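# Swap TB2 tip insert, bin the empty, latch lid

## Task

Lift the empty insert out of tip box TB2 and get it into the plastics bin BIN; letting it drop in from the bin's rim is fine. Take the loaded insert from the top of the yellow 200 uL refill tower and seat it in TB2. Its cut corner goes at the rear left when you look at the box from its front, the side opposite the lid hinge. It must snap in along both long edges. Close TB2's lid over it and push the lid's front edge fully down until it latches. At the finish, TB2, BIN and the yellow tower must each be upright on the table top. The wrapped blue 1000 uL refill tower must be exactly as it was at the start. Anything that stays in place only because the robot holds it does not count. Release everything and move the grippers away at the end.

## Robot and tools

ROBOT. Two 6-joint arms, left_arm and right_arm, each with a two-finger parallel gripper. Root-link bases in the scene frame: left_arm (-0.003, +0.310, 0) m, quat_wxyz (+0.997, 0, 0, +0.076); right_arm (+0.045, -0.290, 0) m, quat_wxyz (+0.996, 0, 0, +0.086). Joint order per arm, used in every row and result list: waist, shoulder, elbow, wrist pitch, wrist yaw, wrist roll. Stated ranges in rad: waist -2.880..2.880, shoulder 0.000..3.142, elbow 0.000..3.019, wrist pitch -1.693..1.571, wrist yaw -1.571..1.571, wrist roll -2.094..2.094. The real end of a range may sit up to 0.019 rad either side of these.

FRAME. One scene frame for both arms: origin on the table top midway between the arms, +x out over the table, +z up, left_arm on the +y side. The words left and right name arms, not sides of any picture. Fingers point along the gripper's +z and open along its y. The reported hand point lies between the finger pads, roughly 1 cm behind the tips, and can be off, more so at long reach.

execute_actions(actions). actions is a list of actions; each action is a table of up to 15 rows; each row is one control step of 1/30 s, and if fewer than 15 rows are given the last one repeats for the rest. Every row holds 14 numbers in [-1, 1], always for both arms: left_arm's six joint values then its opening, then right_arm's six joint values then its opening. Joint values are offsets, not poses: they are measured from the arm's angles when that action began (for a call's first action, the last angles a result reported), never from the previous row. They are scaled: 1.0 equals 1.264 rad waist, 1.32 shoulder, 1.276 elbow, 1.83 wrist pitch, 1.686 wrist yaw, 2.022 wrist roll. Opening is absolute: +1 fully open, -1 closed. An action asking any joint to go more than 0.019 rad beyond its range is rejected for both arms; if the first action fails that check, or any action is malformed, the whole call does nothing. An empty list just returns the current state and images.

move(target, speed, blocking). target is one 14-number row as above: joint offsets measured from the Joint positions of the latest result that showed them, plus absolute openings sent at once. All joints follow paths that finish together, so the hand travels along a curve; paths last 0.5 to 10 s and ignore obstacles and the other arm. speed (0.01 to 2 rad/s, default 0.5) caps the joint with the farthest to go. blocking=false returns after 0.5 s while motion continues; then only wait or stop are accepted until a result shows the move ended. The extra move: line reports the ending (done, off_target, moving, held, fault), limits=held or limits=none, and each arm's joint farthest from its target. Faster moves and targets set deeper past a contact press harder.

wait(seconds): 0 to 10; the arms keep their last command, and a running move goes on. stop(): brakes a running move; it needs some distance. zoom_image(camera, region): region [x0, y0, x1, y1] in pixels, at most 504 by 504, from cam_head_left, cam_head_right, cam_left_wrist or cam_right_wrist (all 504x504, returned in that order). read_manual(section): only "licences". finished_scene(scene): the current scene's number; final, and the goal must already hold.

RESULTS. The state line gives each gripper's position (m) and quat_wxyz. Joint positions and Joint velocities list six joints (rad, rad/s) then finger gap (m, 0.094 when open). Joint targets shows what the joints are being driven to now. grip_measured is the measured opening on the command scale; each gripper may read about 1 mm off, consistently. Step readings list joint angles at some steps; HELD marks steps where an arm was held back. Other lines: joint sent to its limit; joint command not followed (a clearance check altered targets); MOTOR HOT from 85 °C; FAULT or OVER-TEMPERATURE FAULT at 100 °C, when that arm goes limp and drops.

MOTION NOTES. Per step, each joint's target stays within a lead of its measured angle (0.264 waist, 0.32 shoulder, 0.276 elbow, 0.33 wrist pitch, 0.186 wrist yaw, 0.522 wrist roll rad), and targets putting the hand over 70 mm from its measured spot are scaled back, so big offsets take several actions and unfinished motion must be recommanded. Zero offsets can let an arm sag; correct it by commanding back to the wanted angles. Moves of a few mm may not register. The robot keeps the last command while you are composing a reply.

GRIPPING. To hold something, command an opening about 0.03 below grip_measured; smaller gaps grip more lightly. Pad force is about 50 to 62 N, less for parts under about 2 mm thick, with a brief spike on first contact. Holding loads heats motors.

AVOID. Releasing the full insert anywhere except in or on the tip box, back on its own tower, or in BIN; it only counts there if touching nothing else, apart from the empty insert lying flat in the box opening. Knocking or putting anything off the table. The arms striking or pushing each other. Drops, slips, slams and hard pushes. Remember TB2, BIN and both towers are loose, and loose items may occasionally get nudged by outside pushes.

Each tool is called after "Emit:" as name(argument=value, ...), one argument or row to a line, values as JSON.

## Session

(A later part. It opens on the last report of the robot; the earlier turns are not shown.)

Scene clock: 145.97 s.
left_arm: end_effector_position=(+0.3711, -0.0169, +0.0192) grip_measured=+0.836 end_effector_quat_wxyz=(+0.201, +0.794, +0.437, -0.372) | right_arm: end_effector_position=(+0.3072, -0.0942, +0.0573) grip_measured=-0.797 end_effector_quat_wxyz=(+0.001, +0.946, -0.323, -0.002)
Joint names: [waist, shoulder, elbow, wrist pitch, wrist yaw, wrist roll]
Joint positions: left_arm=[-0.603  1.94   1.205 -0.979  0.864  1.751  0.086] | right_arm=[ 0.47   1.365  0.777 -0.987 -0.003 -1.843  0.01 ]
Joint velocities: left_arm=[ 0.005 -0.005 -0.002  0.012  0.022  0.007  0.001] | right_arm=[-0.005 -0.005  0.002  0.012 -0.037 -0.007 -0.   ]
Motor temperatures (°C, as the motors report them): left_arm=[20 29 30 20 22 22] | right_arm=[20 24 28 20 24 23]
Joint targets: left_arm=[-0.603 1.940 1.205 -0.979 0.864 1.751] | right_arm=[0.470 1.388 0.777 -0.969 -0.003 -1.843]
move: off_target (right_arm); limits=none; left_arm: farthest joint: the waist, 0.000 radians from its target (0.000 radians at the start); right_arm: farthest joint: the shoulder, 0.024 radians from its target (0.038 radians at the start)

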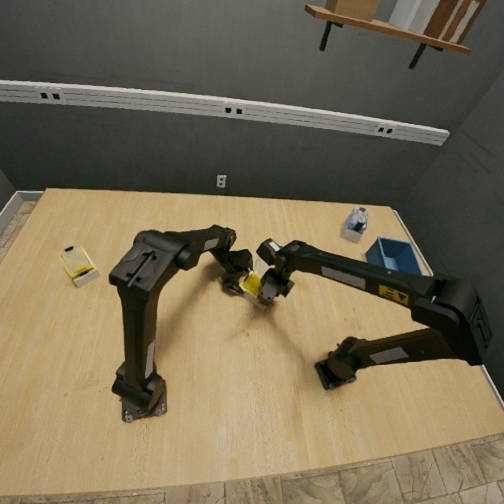

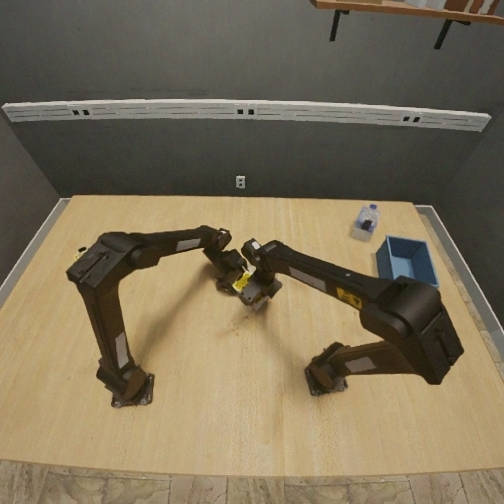

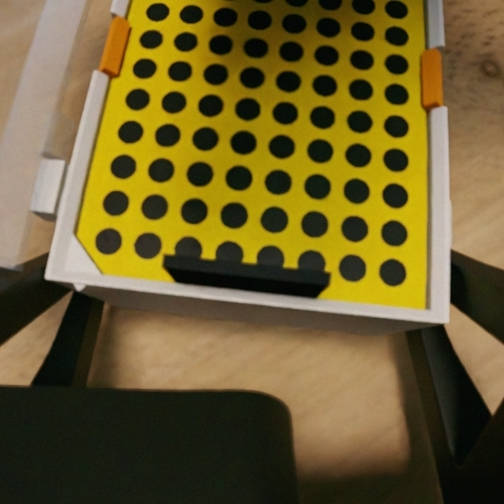

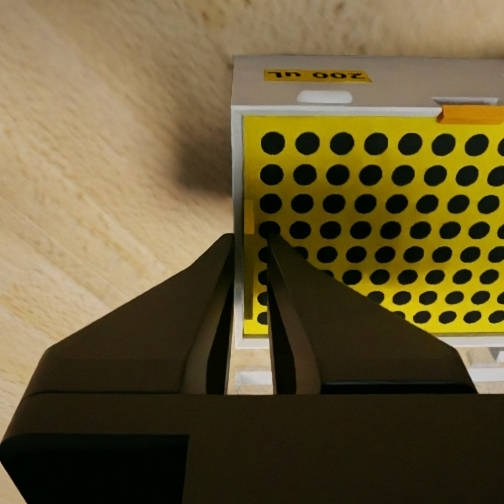

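Emit:
execute_actions(
  actions=[
    [[0,0,0,0,0,0,0.79,0,0,0,0,0,0,-0.85],[0,0,0,0,0,0,0.79,0,0,0,0,0,0,-0.88],[0,0,0,0,0,0,0.79,0,0,0,0,0,0,-0.91],[0,0,0,0,0,0,0.79,0,0,0,0,0,0,-0.94],[0,0,0,0,0,0,0.79,0,0,0,0,0,0,-0.97],[0,0,0,0,0,0,0.79,0,0,0.01,0,0,0,-1],[0,0,0,0,0,0,0.79,0,0,0.02,0,0,0,-1]],
  ],
)

Emit:
move(
  target=[0,0,0,0,0,0,0.79,0,-0.028,0.056,-0.030,0,0,-1],
  speed=0.06,
)

Scene clock: 150.20 s.
left_arm: end_effector_position=(+0.3711, -0.0168, +0.0192) grip_measured=+0.836 end_effector_quat_wxyz=(+0.201, +0.794, +0.437, -0.371) | right_arm: end_effector_position=(+0.3072, -0.0942, +0.0573) grip_measured=-0.976 end_effector_quat_wxyz=(+0.001, +0.946, -0.323, -0.002)
Joint names: [waist, shoulder, elbow, wrist pitch, wrist yaw, wrist roll]
Joint positions: left_arm=[-0.603  1.94   1.205 -0.979  0.863  1.751  0.086] | right_arm=[ 0.47   1.365  0.777 -0.987 -0.003 -1.843  0.001]
Joint velocities: left_arm=[-0.015  0.005 -0.007  0.007 -0.022  0.007 -0.   ] | right_arm=[-0.015  0.015 -0.002 -0.007 -0.066 -0.037 -0.   ]
Motor temperatures (°C, as the motors report them): left_arm=[20 29 30 20 23 22] | right_arm=[20 23 28 20 24 23]
Joint targets: left_arm=[-0.603 1.940 1.205 -0.979 0.863 1.751] | right_arm=[0.470 1.365 0.802 -0.987 -0.003 -1.843]
Step readings (joint positions):
0: left_arm=[-0.603 1.940 1.205 -0.979 0.864 1.751] | right_arm=[0.470 1.365 0.777 -0.987 -0.003 -1.843]
1: left_arm=[-0.603 1.940 1.205 -0.979 0.864 1.751] | right_arm=[0.470 1.365 0.777 -0.987 -0.003 -1.843]
2: left_arm=[-0.603 1.940 1.205 -0.979 0.864 1.751] | right_arm=[0.470 1.365 0.777 -0.987 -0.003 -1.843]
4: left_arm=[-0.603 1.940 1.205 -0.979 0.864 1.751] | right_arm=[0.470 1.365 0.777 -0.987 -0.003 -1.843]
8: left_arm=[-0.603 1.940 1.205 -0.979 0.863 1.751] | right_arm=[0.470 1.365 0.777 -0.987 -0.003 -1.843]
15: Joint positions above

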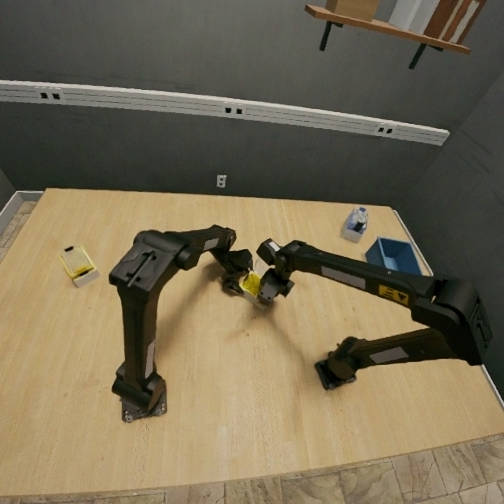

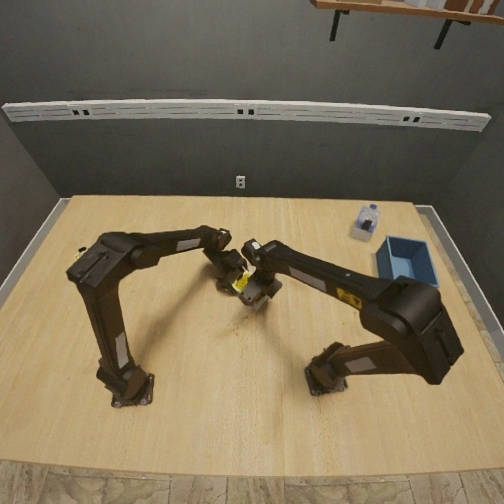

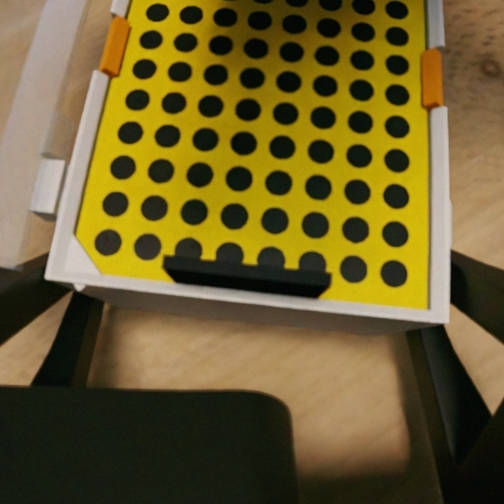

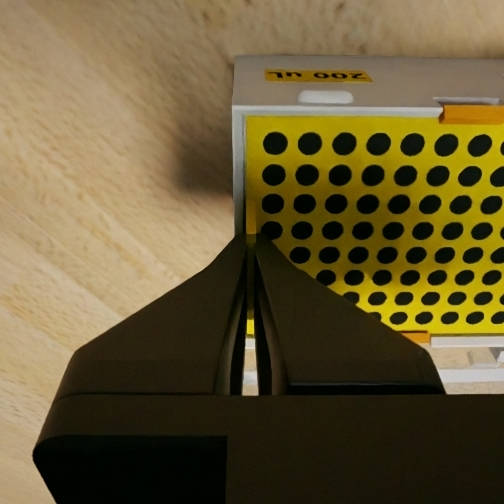

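Scene clock: 151.67 s.
left_arm: end_effector_position=(+0.3707, -0.0181, +0.0207) grip_measured=+0.836 end_effector_quat_wxyz=(+0.204, +0.792, +0.436, -0.376) | right_arm: end_effector_position=(+0.3064, -0.0953, +0.0632) grip_measured=-0.976 end_effector_quat_wxyz=(+0.007, +0.946, -0.323, -0.006)
Joint names: [waist, shoulder, elbow, wrist pitch, wrist yaw, wrist roll]
Joint positions: left_arm=[-0.603  1.94   1.205 -0.979  0.875  1.751  0.086] | right_arm=[ 0.47   1.36   0.79  -1.019 -0.001 -1.843  0.001]
Joint velocities: left_arm=[ 0.015  0.005  0.012  0.007 -0.051  0.066 -0.001] | right_arm=[-0.005 -0.015 -0.002 -0.002 -0.007 -0.007  0.001]
Motor temperatures (°C, as the motors report them): left_arm=[20 29 30 20 22 22] | right_arm=[20 24 29 20 24 23]
Joint targets: left_arm=[-0.603 1.940 1.205 -0.979 0.863 1.751] | right_arm=[0.470 1.328 0.848 -1.042 -0.003 -1.843]
move: off_target (right_arm); limits=none; left_arm: farthest joint: the wrist yaw, 0.012 radians from its target (0.000 radians at the start); right_arm: farthest joint: the elbow, 0.058 radians from its target (0.072 radians at the start)

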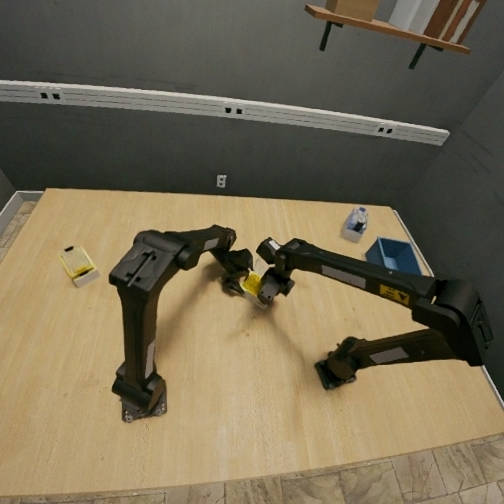

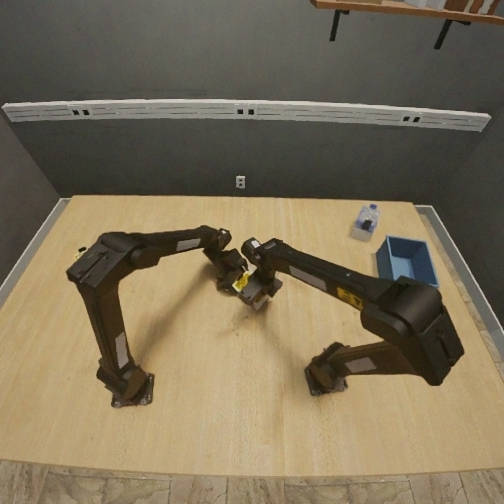

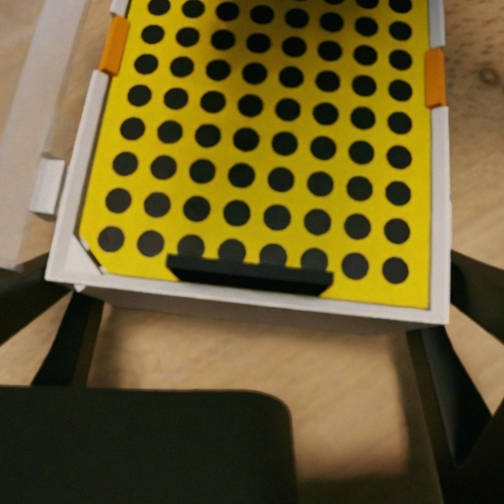

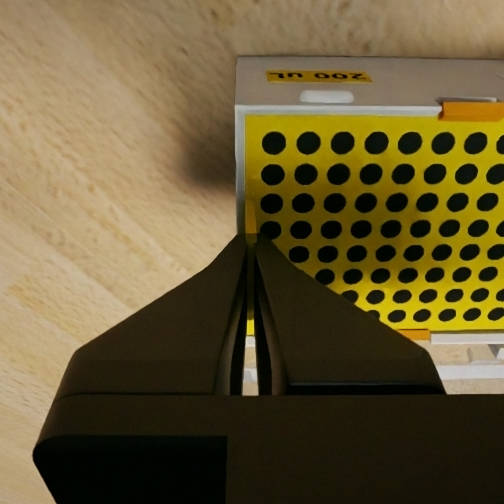

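Emit:
execute_actions(
  actions=[
    [[0,0,0,0,-0.009,0,0.79,0,-0.025,0.046,-0.013,0,0,-1],[0,0,0,0,-0.011,0,0.79,0,-0.027,0.048,-0.014,0,0,-1],[0,0,0,0,-0.013,0,0.79,0,-0.029,0.050,-0.015,0,0,-1],[0,0,0,0,-0.015,0,0.79,0,-0.031,0.052,-0.016,0,0,-1],[0,0,0,0,-0.017,0,0.79,0,-0.033,0.054,-0.018,0,0,-1],[0,0,0,0,-0.019,0,0.79,0,-0.035,0.056,-0.020,0,0,-1],[0,0,0,0,-0.021,0,0.79,0,-0.037,0.058,-0.022,0,0,-1],[0,0,0,0,-0.023,0,0.79,0,-0.039,0.060,-0.024,0,0,-1],[0,0,0,0,-0.024,0,0.79,0,-0.041,0.062,-0.026,0,0,-1],[0,0,0,0,-0.024,0,0.79,0,-0.042,0.063,-0.027,0,0,-1]],
  ],
)

Scene clock: 157.40 s.
left_arm: end_effector_position=(+0.3722, -0.0153, +0.0198) grip_measured=+0.836 end_effector_quat_wxyz=(+0.198, +0.798, +0.438, -0.364) | right_arm: end_effector_position=(+0.3143, -0.0895, +0.0888) grip_measured=-0.976 end_effector_quat_wxyz=(-0.013, +0.946, -0.323, +0.008)
Joint names: [waist, shoulder, elbow, wrist pitch, wrist yaw, wrist roll]
Joint positions: left_arm=[-0.603  1.934  1.205 -0.979  0.846  1.748  0.086] | right_arm=[ 0.47   1.314  0.825 -1.051 -0.    -1.843  0.001]
Joint velocities: left_arm=[-0.024 -0.005  0.012  0.017 -0.007 -0.022  0.   ] | right_arm=[-0.024 -0.083  0.066 -0.002 -0.066  0.051  0.   ]
Motor temperatures (°C, as the motors report them): left_arm=[20 29 30 20 22 22] | right_arm=[20 24 31 20 24 23]
Joint targets: left_arm=[-0.603 1.940 1.205 -0.979 0.834 1.751] | right_arm=[0.470 1.305 0.871 -1.068 -0.001 -1.843]
Step readings (joint positions):
0: left_arm=[-0.603 1.940 1.205 -0.979 0.875 1.751] | right_arm=[0.470 1.360 0.790 -1.019 -0.001 -1.843]
1: left_arm=[-0.603 1.940 1.205 -0.979 0.875 1.751] | right_arm=[0.470 1.360 0.790 -1.019 -0.001 -1.843]
2: left_arm=[-0.603 1.940 1.205 -0.979 0.875 1.751] | right_arm=[0.470 1.360 0.790 -1.019 -0.001 -1.843]
4: left_arm=[-0.603 1.940 1.205 -0.979 0.873 1.751] | right_arm=[0.470 1.359 0.792 -1.021 -0.001 -1.843]
8: left_arm=[-0.603 1.935 1.205 -0.979 0.857 1.751] | right_arm=[0.470 1.355 0.798 -1.032 -0.000 -1.843]
15: Joint positions above

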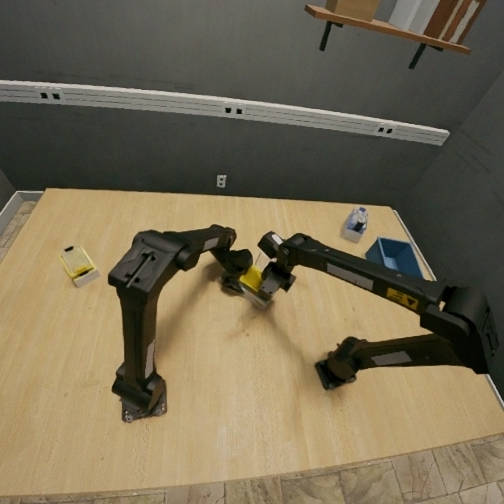

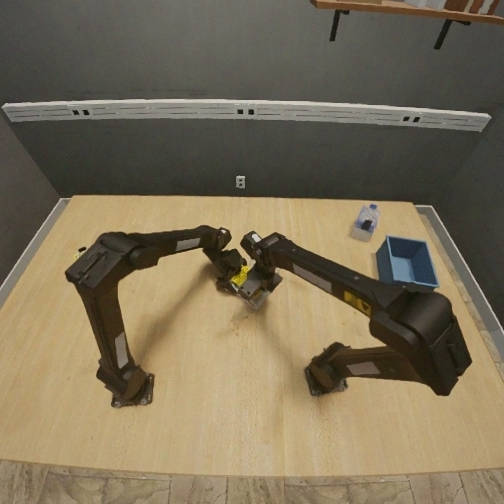

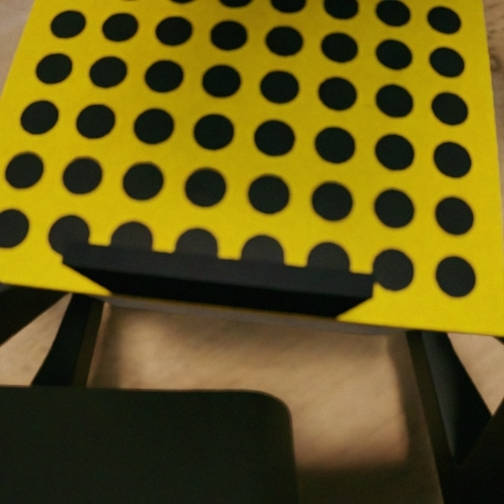

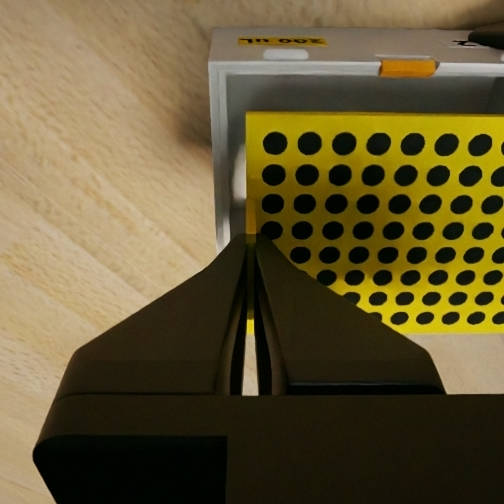

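Emit:
move(
  target=[0,0,0,0,0.004,0,1,0,-0.171,-0.07,-0.098,0,0,-1],
  speed=0.3,
)

Scene clock: 162.07 s.
left_arm: end_effector_position=(+0.3721, -0.0158, +0.0204) grip_measured=+1.000 end_effector_quat_wxyz=(+0.199, +0.797, +0.438, -0.366) | right_arm: end_effector_position=(+0.2610, -0.1293, +0.1216) grip_measured=-0.976 end_effector_quat_wxyz=(-0.002, +0.946, -0.323, +0.001)
Joint names: [waist, shoulder, elbow, wrist pitch, wrist yaw, wrist roll]
Joint positions: left_arm=[-0.603  1.934  1.205 -0.979  0.851  1.748  0.094] | right_arm=[ 0.47   1.097  0.746 -1.215 -0.    -1.843  0.001]
Joint velocities: left_arm=[-0.015 -0.005  0.002 -0.002 -0.051 -0.037  0.   ] | right_arm=[-0.015 -0.005 -0.002 -0.012 -0.095  0.007  0.002]
Motor temperatures (°C, as the motors report them): left_arm=[20 29 30 20 22 22] | right_arm=[20 24 31 20 24 23]
Joint targets: left_arm=[-0.603 1.934 1.205 -0.979 0.853 1.748] | right_arm=[0.470 1.089 0.735 -1.230 -0.000 -1.843]
move: done; limits=none; left_arm: farthest joint: the wrist yaw, 0.002 radians from its target (0.006 radians at the start); right_arm: farthest joint: the wrist pitch, 0.015 radians from its target (0.178 radians at the start)

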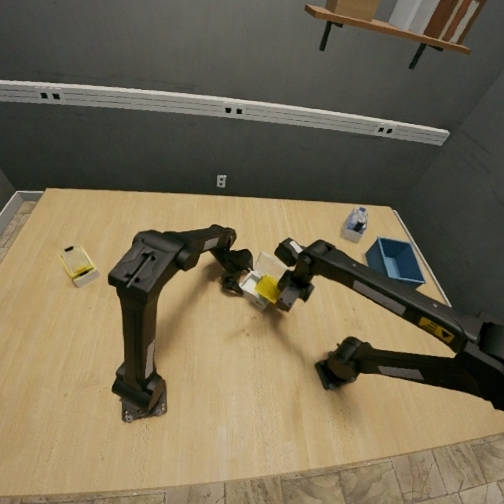

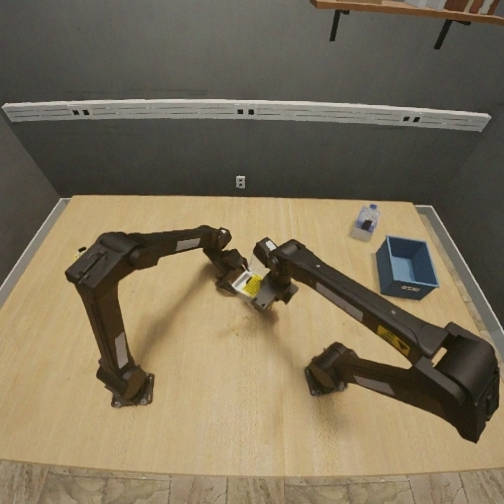

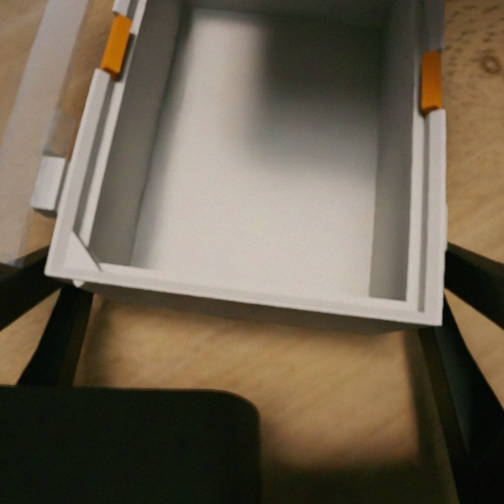

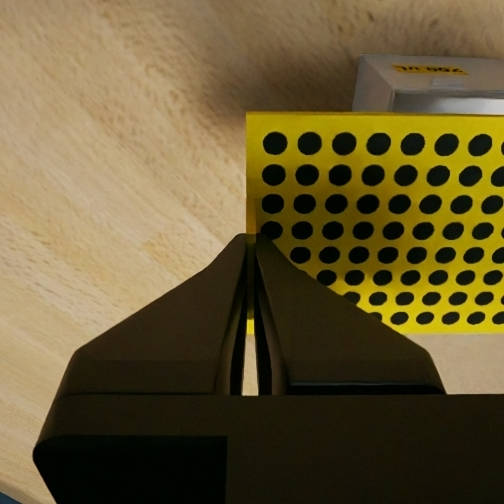

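Emit:
execute_actions(
  actions=[
    [[0.008,0.011,0.034,-0.007,0,0.005,1,0,-0.009,0.043,-0.008,0,0,-1],[0.011,0.011,0.036,-0.010,0,0.008,1,0,-0.010,0.047,-0.011,0,0,-1],[0.016,0.012,0.038,-0.013,0,0.012,1,0,-0.011,0.052,-0.016,0,0,-1],[0.022,0.012,0.041,-0.019,0,0.017,1,0,-0.013,0.059,-0.022,0,0,-1],[0.028,0.013,0.043,-0.024,0,0.022,1,0,-0.015,0.066,-0.029,0,0,-1],[0.034,0.014,0.046,-0.029,0,0.027,1,0,-0.016,0.073,-0.035,0,0,-1],[0.040,0.014,0.049,-0.034,0,0.032,1,0,-0.018,0.080,-0.041,0,0,-1],[0.046,0.015,0.052,-0.039,0,0.038,1,0,-0.020,0.087,-0.048,0,0,-1],[0.052,0.015,0.054,-0.044,0,0.043,1,0,-0.021,0.094,-0.054,0,0,-1],[0.058,0.016,0.057,-0.049,0,0.048,1,0,-0.023,0.101,-0.060,0,0,-1],[0.064,0.017,0.060,-0.054,0,0.053,1,0,-0.025,0.108,-0.066,0,0,-1],[0.070,0.017,0.062,-0.059,0,0.058,1,0,-0.027,0.116,-0.073,0,0,-1],[0.076,0.018,0.065,-0.065,0,0.063,1,0,-0.028,0.123,-0.079,0,0,-1],[0.081,0.018,0.067,-0.068,0,0.067,1,0,-0.030,0.128,-0.084,0,0,-1],[0.084,0.018,0.068,-0.071,0,0.070,1,0,-0.031,0.132,-0.087,0,0,-1]],
  ],
)

Emit:
wait(
  seconds=0.3,
)

Scene clock: 172.20 s.
left_arm: end_effector_position=(+0.3991, +0.0183, +0.0350) grip_measured=+1.000 end_effector_quat_wxyz=(+0.211, +0.791, +0.445, -0.364) | right_arm: end_effector_position=(+0.2656, -0.1258, +0.1654) grip_measured=-0.976 end_effector_quat_wxyz=(-0.003, +0.946, -0.323, +0.002)
Joint names: [waist, shoulder, elbow, wrist pitch, wrist yaw, wrist roll]
Joint positions: left_arm=[-0.515  1.934  1.249 -1.082  0.851  1.844  0.094] | right_arm=[ 0.47   1.075  0.851 -1.341 -0.    -1.843  0.001]
Joint velocities: left_arm=[ 0.239 -0.005  0.056 -0.212  0.007  0.3    0.   ] | right_arm=[-0.005 -0.093  0.222 -0.252 -0.051  0.007  0.001]
Motor temperatures (°C, as the motors report them): left_arm=[20 29 30 20 23 22] | right_arm=[20 24 30 20 24 23]
Joint targets: left_arm=[-0.496 1.958 1.292 -1.109 0.851 1.889] | right_arm=[0.470 1.055 0.915 -1.374 -0.000 -1.843]
Step readings (joint positions):
0: left_arm=[-0.603 1.934 1.205 -0.979 0.851 1.748] | right_arm=[0.470 1.097 0.746 -1.215 -0.000 -1.843]
1: left_arm=[-0.603 1.934 1.205 -0.979 0.851 1.748] | right_arm=[0.470 1.097 0.746 -1.215 -0.000 -1.843]
2: left_arm=[-0.602 1.934 1.206 -0.981 0.851 1.749] | right_arm=[0.470 1.097 0.747 -1.216 -0.000 -1.843]
4: left_arm=[-0.601 1.934 1.209 -0.989 0.851 1.755] | right_arm=[0.470 1.097 0.752 -1.225 -0.000 -1.843]
8: left_arm=[-0.581 1.934 1.223 -1.021 0.851 1.781] | right_arm=[0.470 1.095 0.781 -1.265 -0.000 -1.843]
15: Joint positions above

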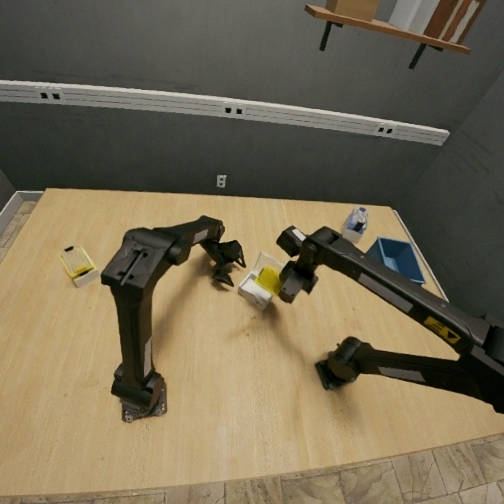

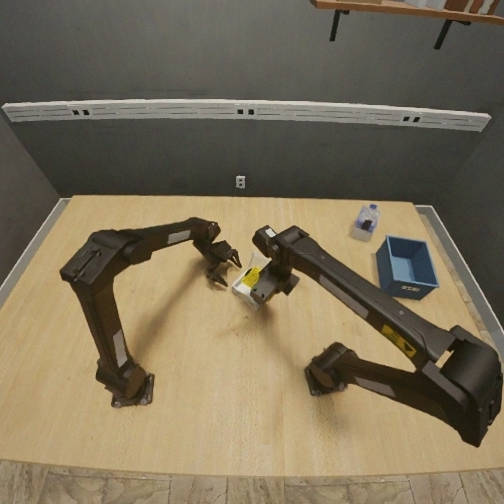

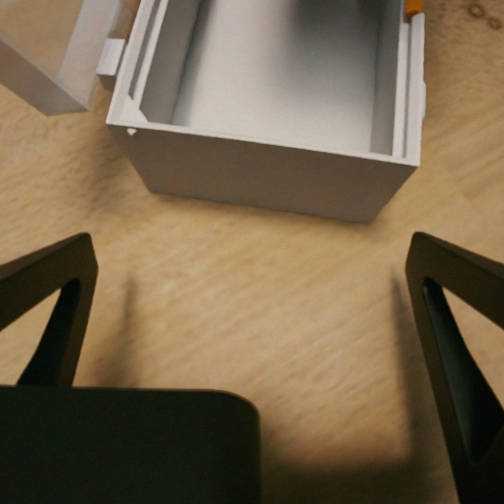

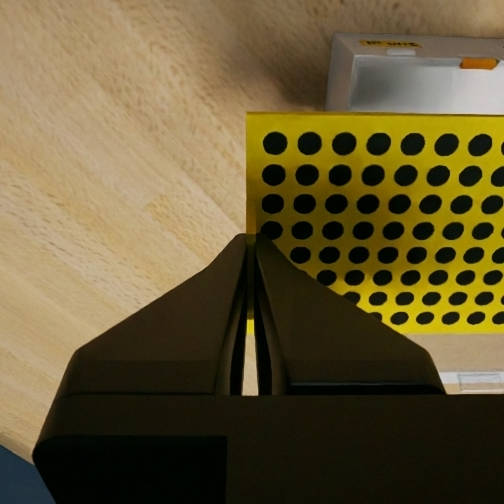

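Scene clock: 172.50 s.
left_arm: end_effector_position=(+0.4037, +0.0262, +0.0362) grip_measured=+1.000 end_effector_quat_wxyz=(+0.217, +0.792, +0.441, -0.361) | right_arm: end_effector_position=(+0.2664, -0.1253, +0.1744) grip_measured=-0.976 end_effector_quat_wxyz=(-0.007, +0.946, -0.323, +0.005)
Joint names: [waist, shoulder, elbow, wrist pitch, wrist yaw, wrist roll]
Joint positions: left_arm=[-0.496  1.935  1.253 -1.096  0.851  1.875  0.094] | right_arm=[ 0.47   1.064  0.868 -1.358 -0.    -1.843  0.001]
Joint velocities: left_arm=[-0.005 -0.015  0.022  0.007 -0.022 -0.007  0.   ] | right_arm=[-0.005 -0.015 -0.012  0.007 -0.007 -0.051  0.   ]
Motor temperatures (°C, as the motors report them): left_arm=[20 29 30 20 23 22] | right_arm=[20 24 30 20 24 23]
Joint targets: left_arm=[-0.496 1.958 1.292 -1.109 0.851 1.889] | right_arm=[0.470 1.055 0.915 -1.374 -0.000 -1.843]
wait: 0.30 s; no rest

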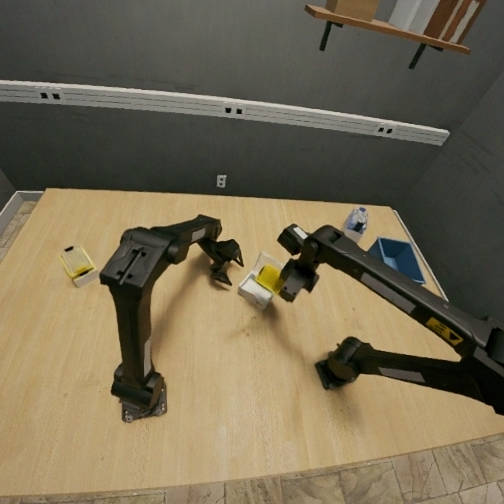

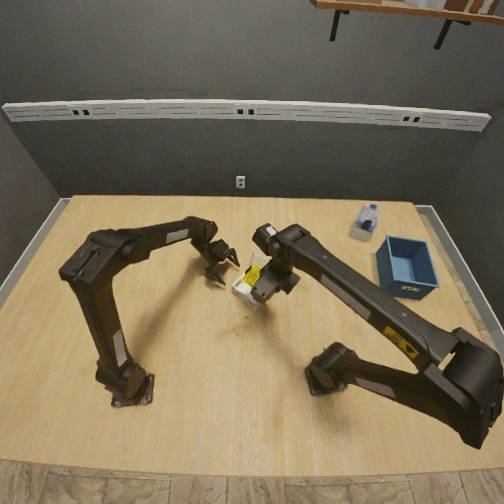

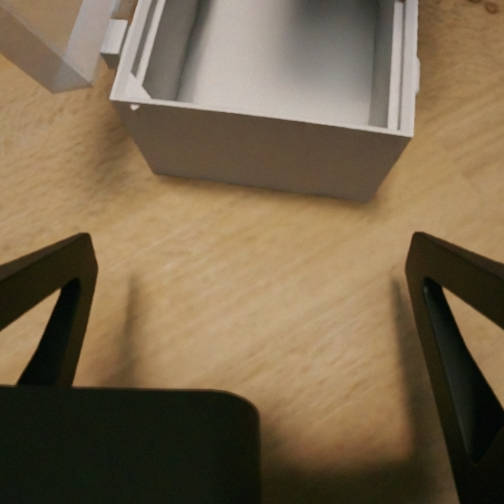

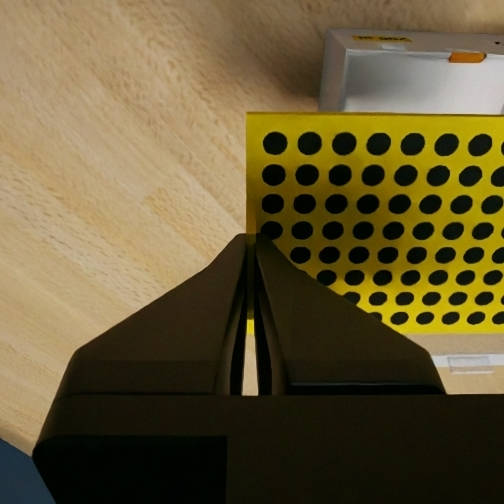

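Emit:
move(
  target=[0.35,-0.02,0.41,-0.12,-0.25,-0.1,-0.36,-0.35,0.0,0.14,-0.085,0,-0.05,-1],
  speed=0.6,
)

Scene clock: 187.53 s.
left_arm: end_effector_position=(+0.6111, +0.3041, +0.1724) grip_measured=-0.358 end_effector_quat_wxyz=(+0.197, +0.698, +0.681, -0.096) | right_arm: end_effector_position=(+0.3185, -0.2334, +0.2223) grip_measured=-0.976 end_effector_quat_wxyz=(-0.002, +0.876, -0.482, +0.001)
Joint names: [waist, shoulder, elbow, wrist pitch, wrist yaw, wrist roll]
Joint positions: left_arm=[-0.043  1.906  1.736 -1.303  0.431  1.683  0.03 ] | right_arm=[ 0.035  1.064  0.995 -1.497 -0.    -1.93   0.001]
Joint velocities: left_arm=[-0.024 -0.005 -0.002  0.012  0.007 -0.022  0.001] | right_arm=[ 0.005  0.005 -0.002 -0.002  0.037 -0.007 -0.001]
Motor temperatures (°C, as the motors report them): left_arm=[20 30 33 20 23 22] | right_arm=[20 23 34 20 24 23]
Joint targets: left_arm=[-0.054 1.909 1.777 -1.316 0.430 1.673] | right_arm=[0.028 1.064 1.047 -1.513 -0.000 -1.944]
move: off_target (left_arm, right_arm); limits=none; left_arm: farthest joint: the elbow, 0.040 radians from its target (0.523 radians at the start); right_arm: farthest joint: the elbow, 0.052 radians from its target (0.179 radians at the start)

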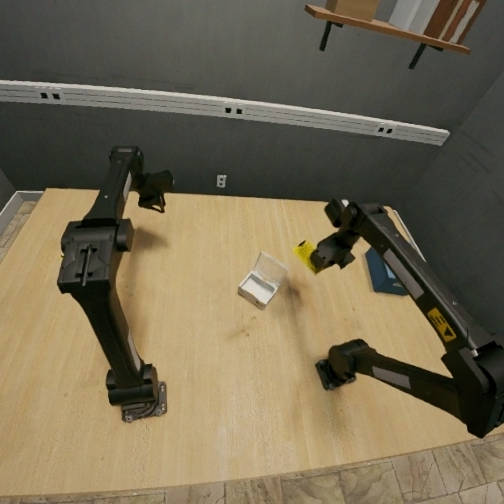

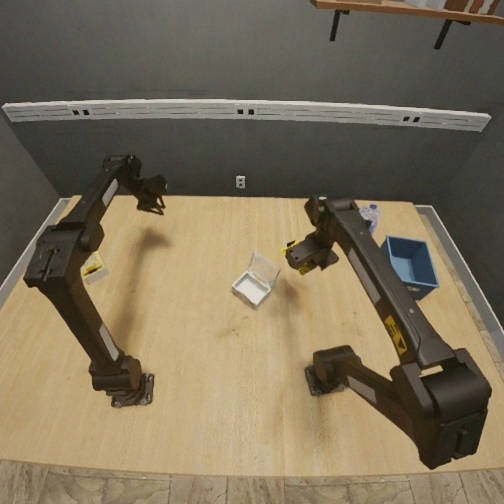

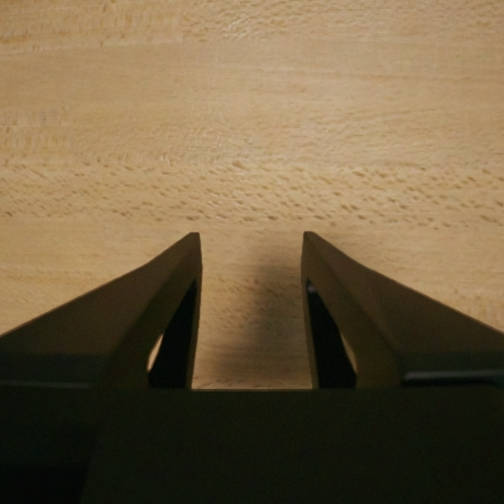

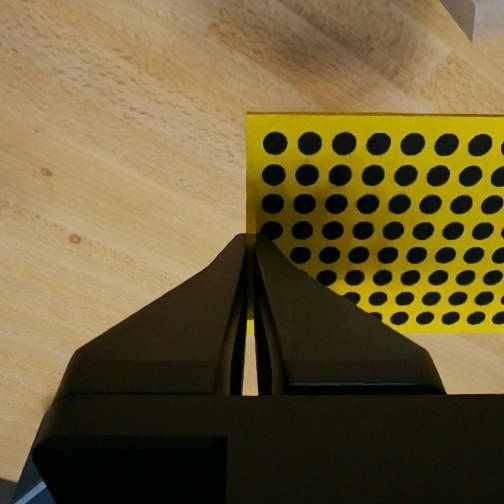

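Emit:
move(
  target=[0.376,0.019,0.01,-0.056,-0.257,-0.106,-0.36,-0.807,0.41,0.459,-0.016,0,-0.077,-1],
  speed=0.7,
)

Scene clock: 192.50 s.
left_arm: end_effector_position=(+0.4875, +0.6364, +0.1556) grip_measured=-0.358 end_effector_quat_wxyz=(+0.002, +0.431, +0.902, +0.004) | right_arm: end_effector_position=(+0.3686, -0.6399, +0.2403) grip_measured=-0.976 end_effector_quat_wxyz=(+0.000, -0.585, +0.811, -0.001)
Joint names: [waist, shoulder, elbow, wrist pitch, wrist yaw, wrist roll]
Joint positions: left_arm=[ 0.436  1.906  1.736 -1.392 -0.002  1.479  0.03 ] | right_arm=[-0.994  1.584  1.526 -1.51   0.    -2.072  0.001]
Joint velocities: left_arm=[-0.005 -0.005 -0.002  0.002  0.007 -0.037 -0.001] | right_arm=[-0.015 -0.005  0.002 -0.002 -0.066 -0.007 -0.   ]
Motor temperatures (°C, as the motors report them): left_arm=[20 30 34 20 22 22] | right_arm=[20 23 35 20 24 23]
Joint targets: left_arm=[0.432 1.931 1.749 -1.405 -0.003 1.469] | right_arm=[-0.985 1.605 1.580 -1.526 -0.001 -2.086]
move: off_target (left_arm, right_arm); limits=none; left_arm: farthest joint: the shoulder, 0.025 radians from its target (0.025 radians at the start); right_arm: farthest joint: the elbow, 0.055 radians from its target (0.586 radians at the start)

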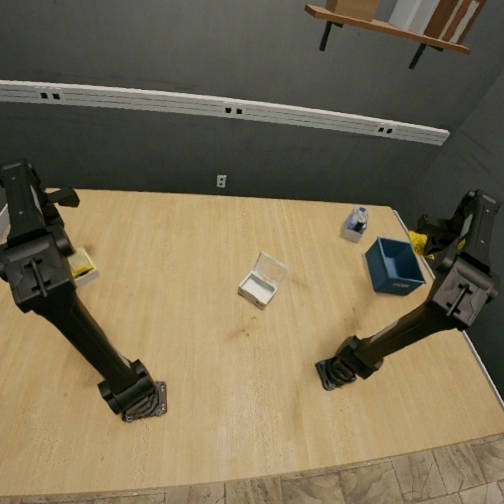

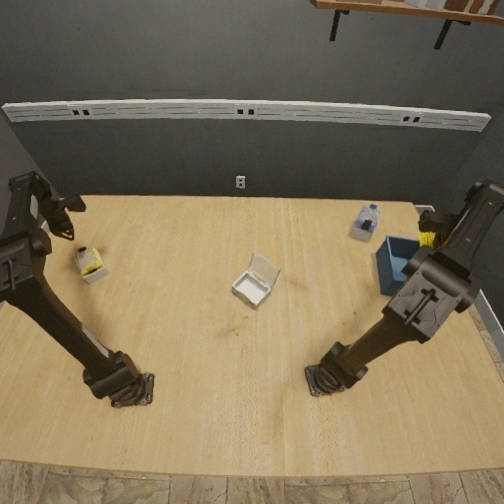

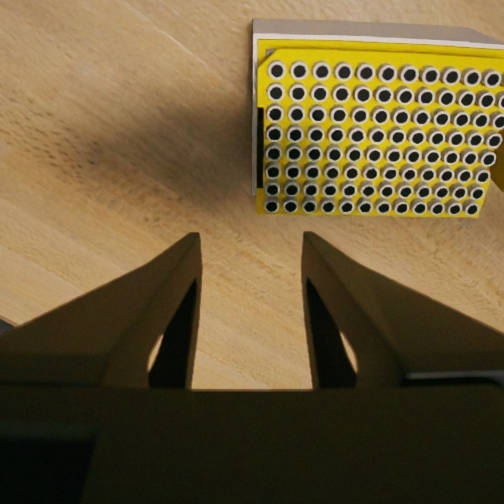

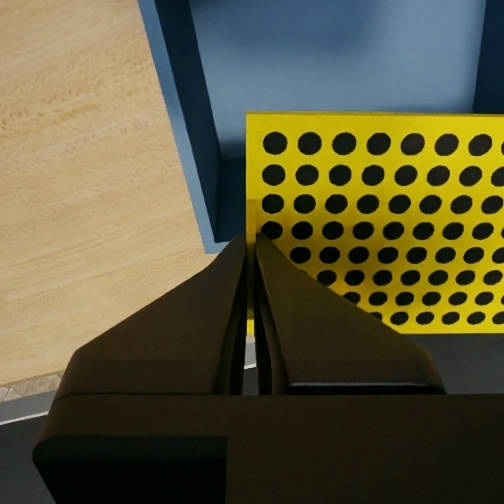

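Emit:
move(
  target=[0,0.040,-0.0835,0.075,0,0.023,-0.5,0.056,0.079,-0.205,0.189,0,0,-1],
  speed=0.3,
)

Scene clock: 207.83 s.
left_arm: end_effector_position=(+0.4843, +0.6342, +0.0993) grip_measured=-0.498 end_effector_quat_wxyz=(-0.001, +0.447, +0.894, -0.000) | right_arm: end_effector_position=(+0.3887, -0.6207, +0.1101) grip_measured=-0.976 end_effector_quat_wxyz=(-0.000, -0.608, +0.794, +0.001)
Joint names: [waist, shoulder, elbow, wrist pitch, wrist yaw, wrist roll]
Joint positions: left_arm=[ 0.436  1.938  1.634 -1.269 -0.002  1.515  0.024] | right_arm=[-0.936  1.663  1.272 -1.182  0.    -2.072  0.001]
Joint velocities: left_arm=[-0.005 -0.005 -0.012 -0.002 -0.051 -0.022 -0.001] | right_arm=[ 0.005 -0.005 -0.002  0.012 -0.051 -0.037 -0.001]
Motor temperatures (°C, as the motors report them): left_arm=[20 30 34 20 22 22] | right_arm=[20 24 36 20 24 23]
Joint targets: left_arm=[0.436 1.958 1.630 -1.255 -0.002 1.526] | right_arm=[-0.923 1.688 1.264 -1.164 0.000 -2.072]
move: off_target (right_arm); limits=none; left_arm: farthest joint: the shoulder, 0.020 radians from its target (0.053 radians at the start); right_arm: farthest joint: the shoulder, 0.026 radians from its target (0.105 radians at the start)

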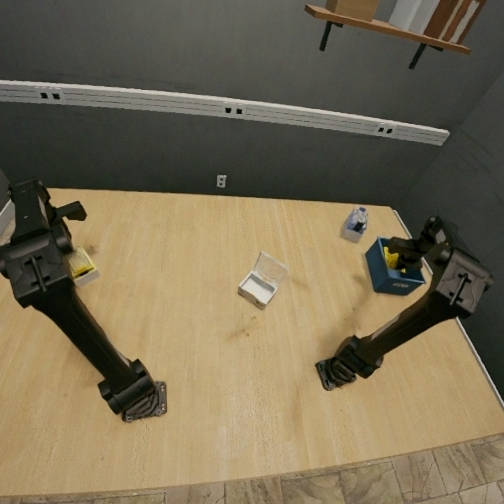

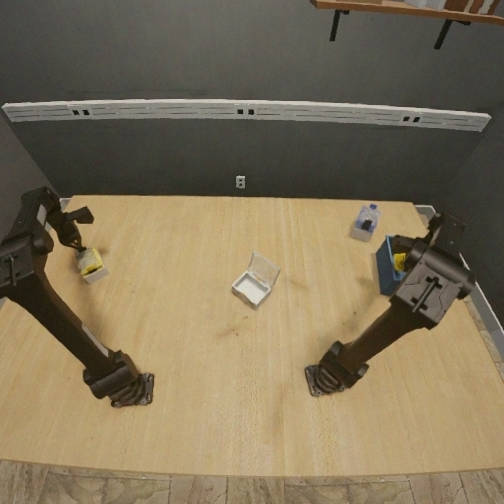

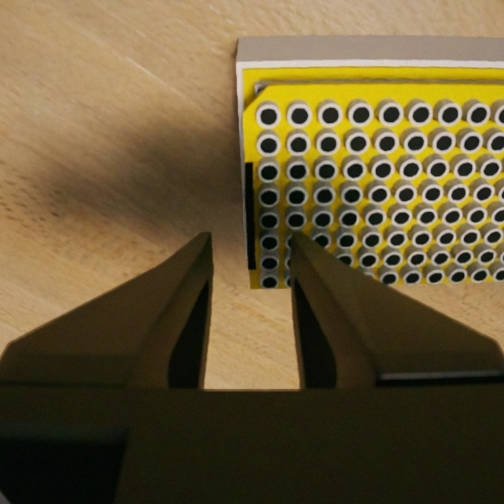

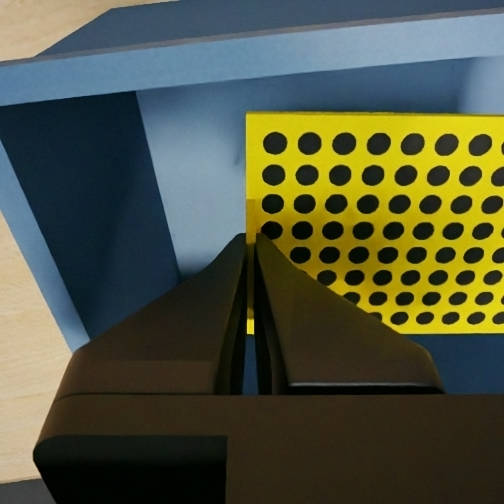

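Emit:
move(
  target=[0,0.0274,-0.0264,0.031,0,0,-0.7,0,0,0,0,0,0,-0.7],
  speed=0.08,
)

Emit:
zoom_image(
  camera="cam_left_wrist",
  region=[170, 120, 400, 350],
)

Scene clock: 232.67 s.
left_arm: end_effector_position=(+0.4837, +0.6338, +0.0803) grip_measured=-0.698 end_effector_quat_wxyz=(-0.002, +0.447, +0.894, -0.001) | right_arm: end_effector_position=(+0.3887, -0.6207, +0.1101) grip_measured=-0.703 end_effector_quat_wxyz=(-0.000, -0.608, +0.794, +0.001)
Joint names: [waist, shoulder, elbow, wrist pitch, wrist yaw, wrist roll]
Joint positions: left_arm=[ 0.436  1.954  1.606 -1.226 -0.002  1.516  0.014] | right_arm=[-0.936  1.663  1.272 -1.182  0.    -2.072  0.014]
Joint velocities: left_arm=[ 0.005  0.005  0.007  0.002  0.007  0.007 -0.   ] | right_arm=[-0.005 -0.005  0.002  0.002 -0.007 -0.037  0.   ]
Motor temperatures (°C, as the motors report them): left_arm=[20 31 33 21 22 22] | right_arm=[20 25 31 20 24 23]
Joint targets: left_arm=[0.436 1.975 1.601 -1.212 -0.002 1.516] | right_arm=[-0.936 1.663 1.272 -1.182 0.000 -2.072]
move: off_target (left_arm); limits=none; left_arm: farthest joint: the shoulder, 0.021 radians from its target (0.036 radians at the start); right_arm: farthest joint: the waist, 0.000 radians from its target (0.000 radians at the start)

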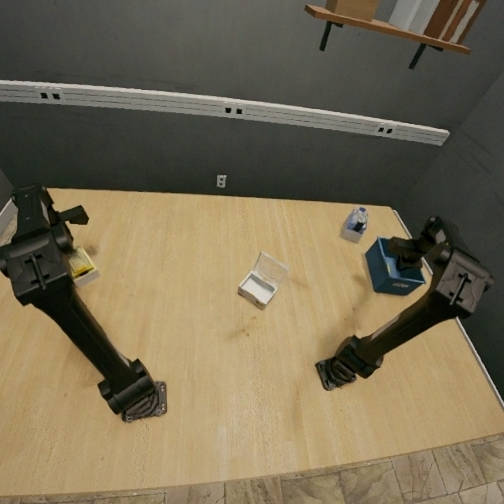

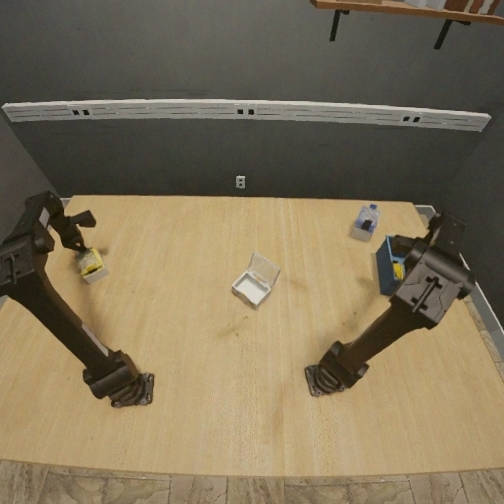

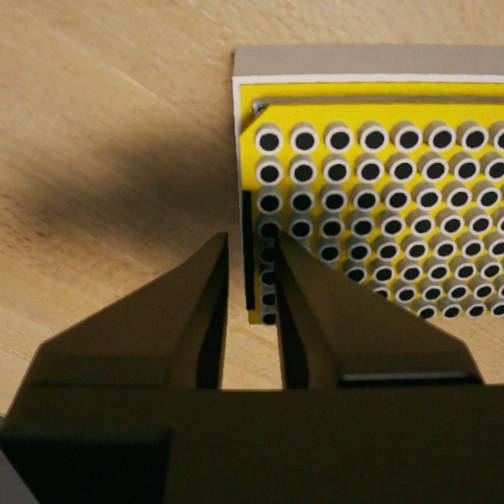

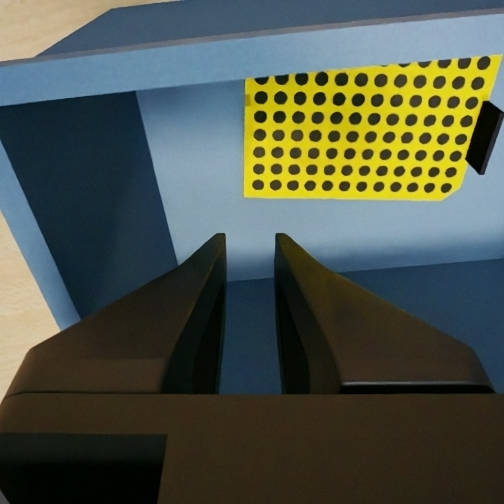

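Region (170, 120, 400, 350) of cam_left_wrist's 504x504 image, scaled by 2.191, with more detail than that image has.

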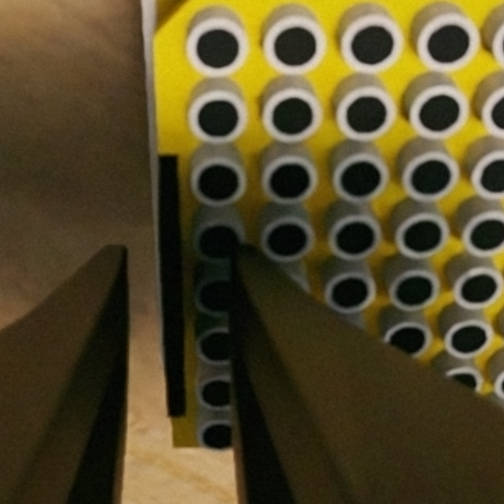

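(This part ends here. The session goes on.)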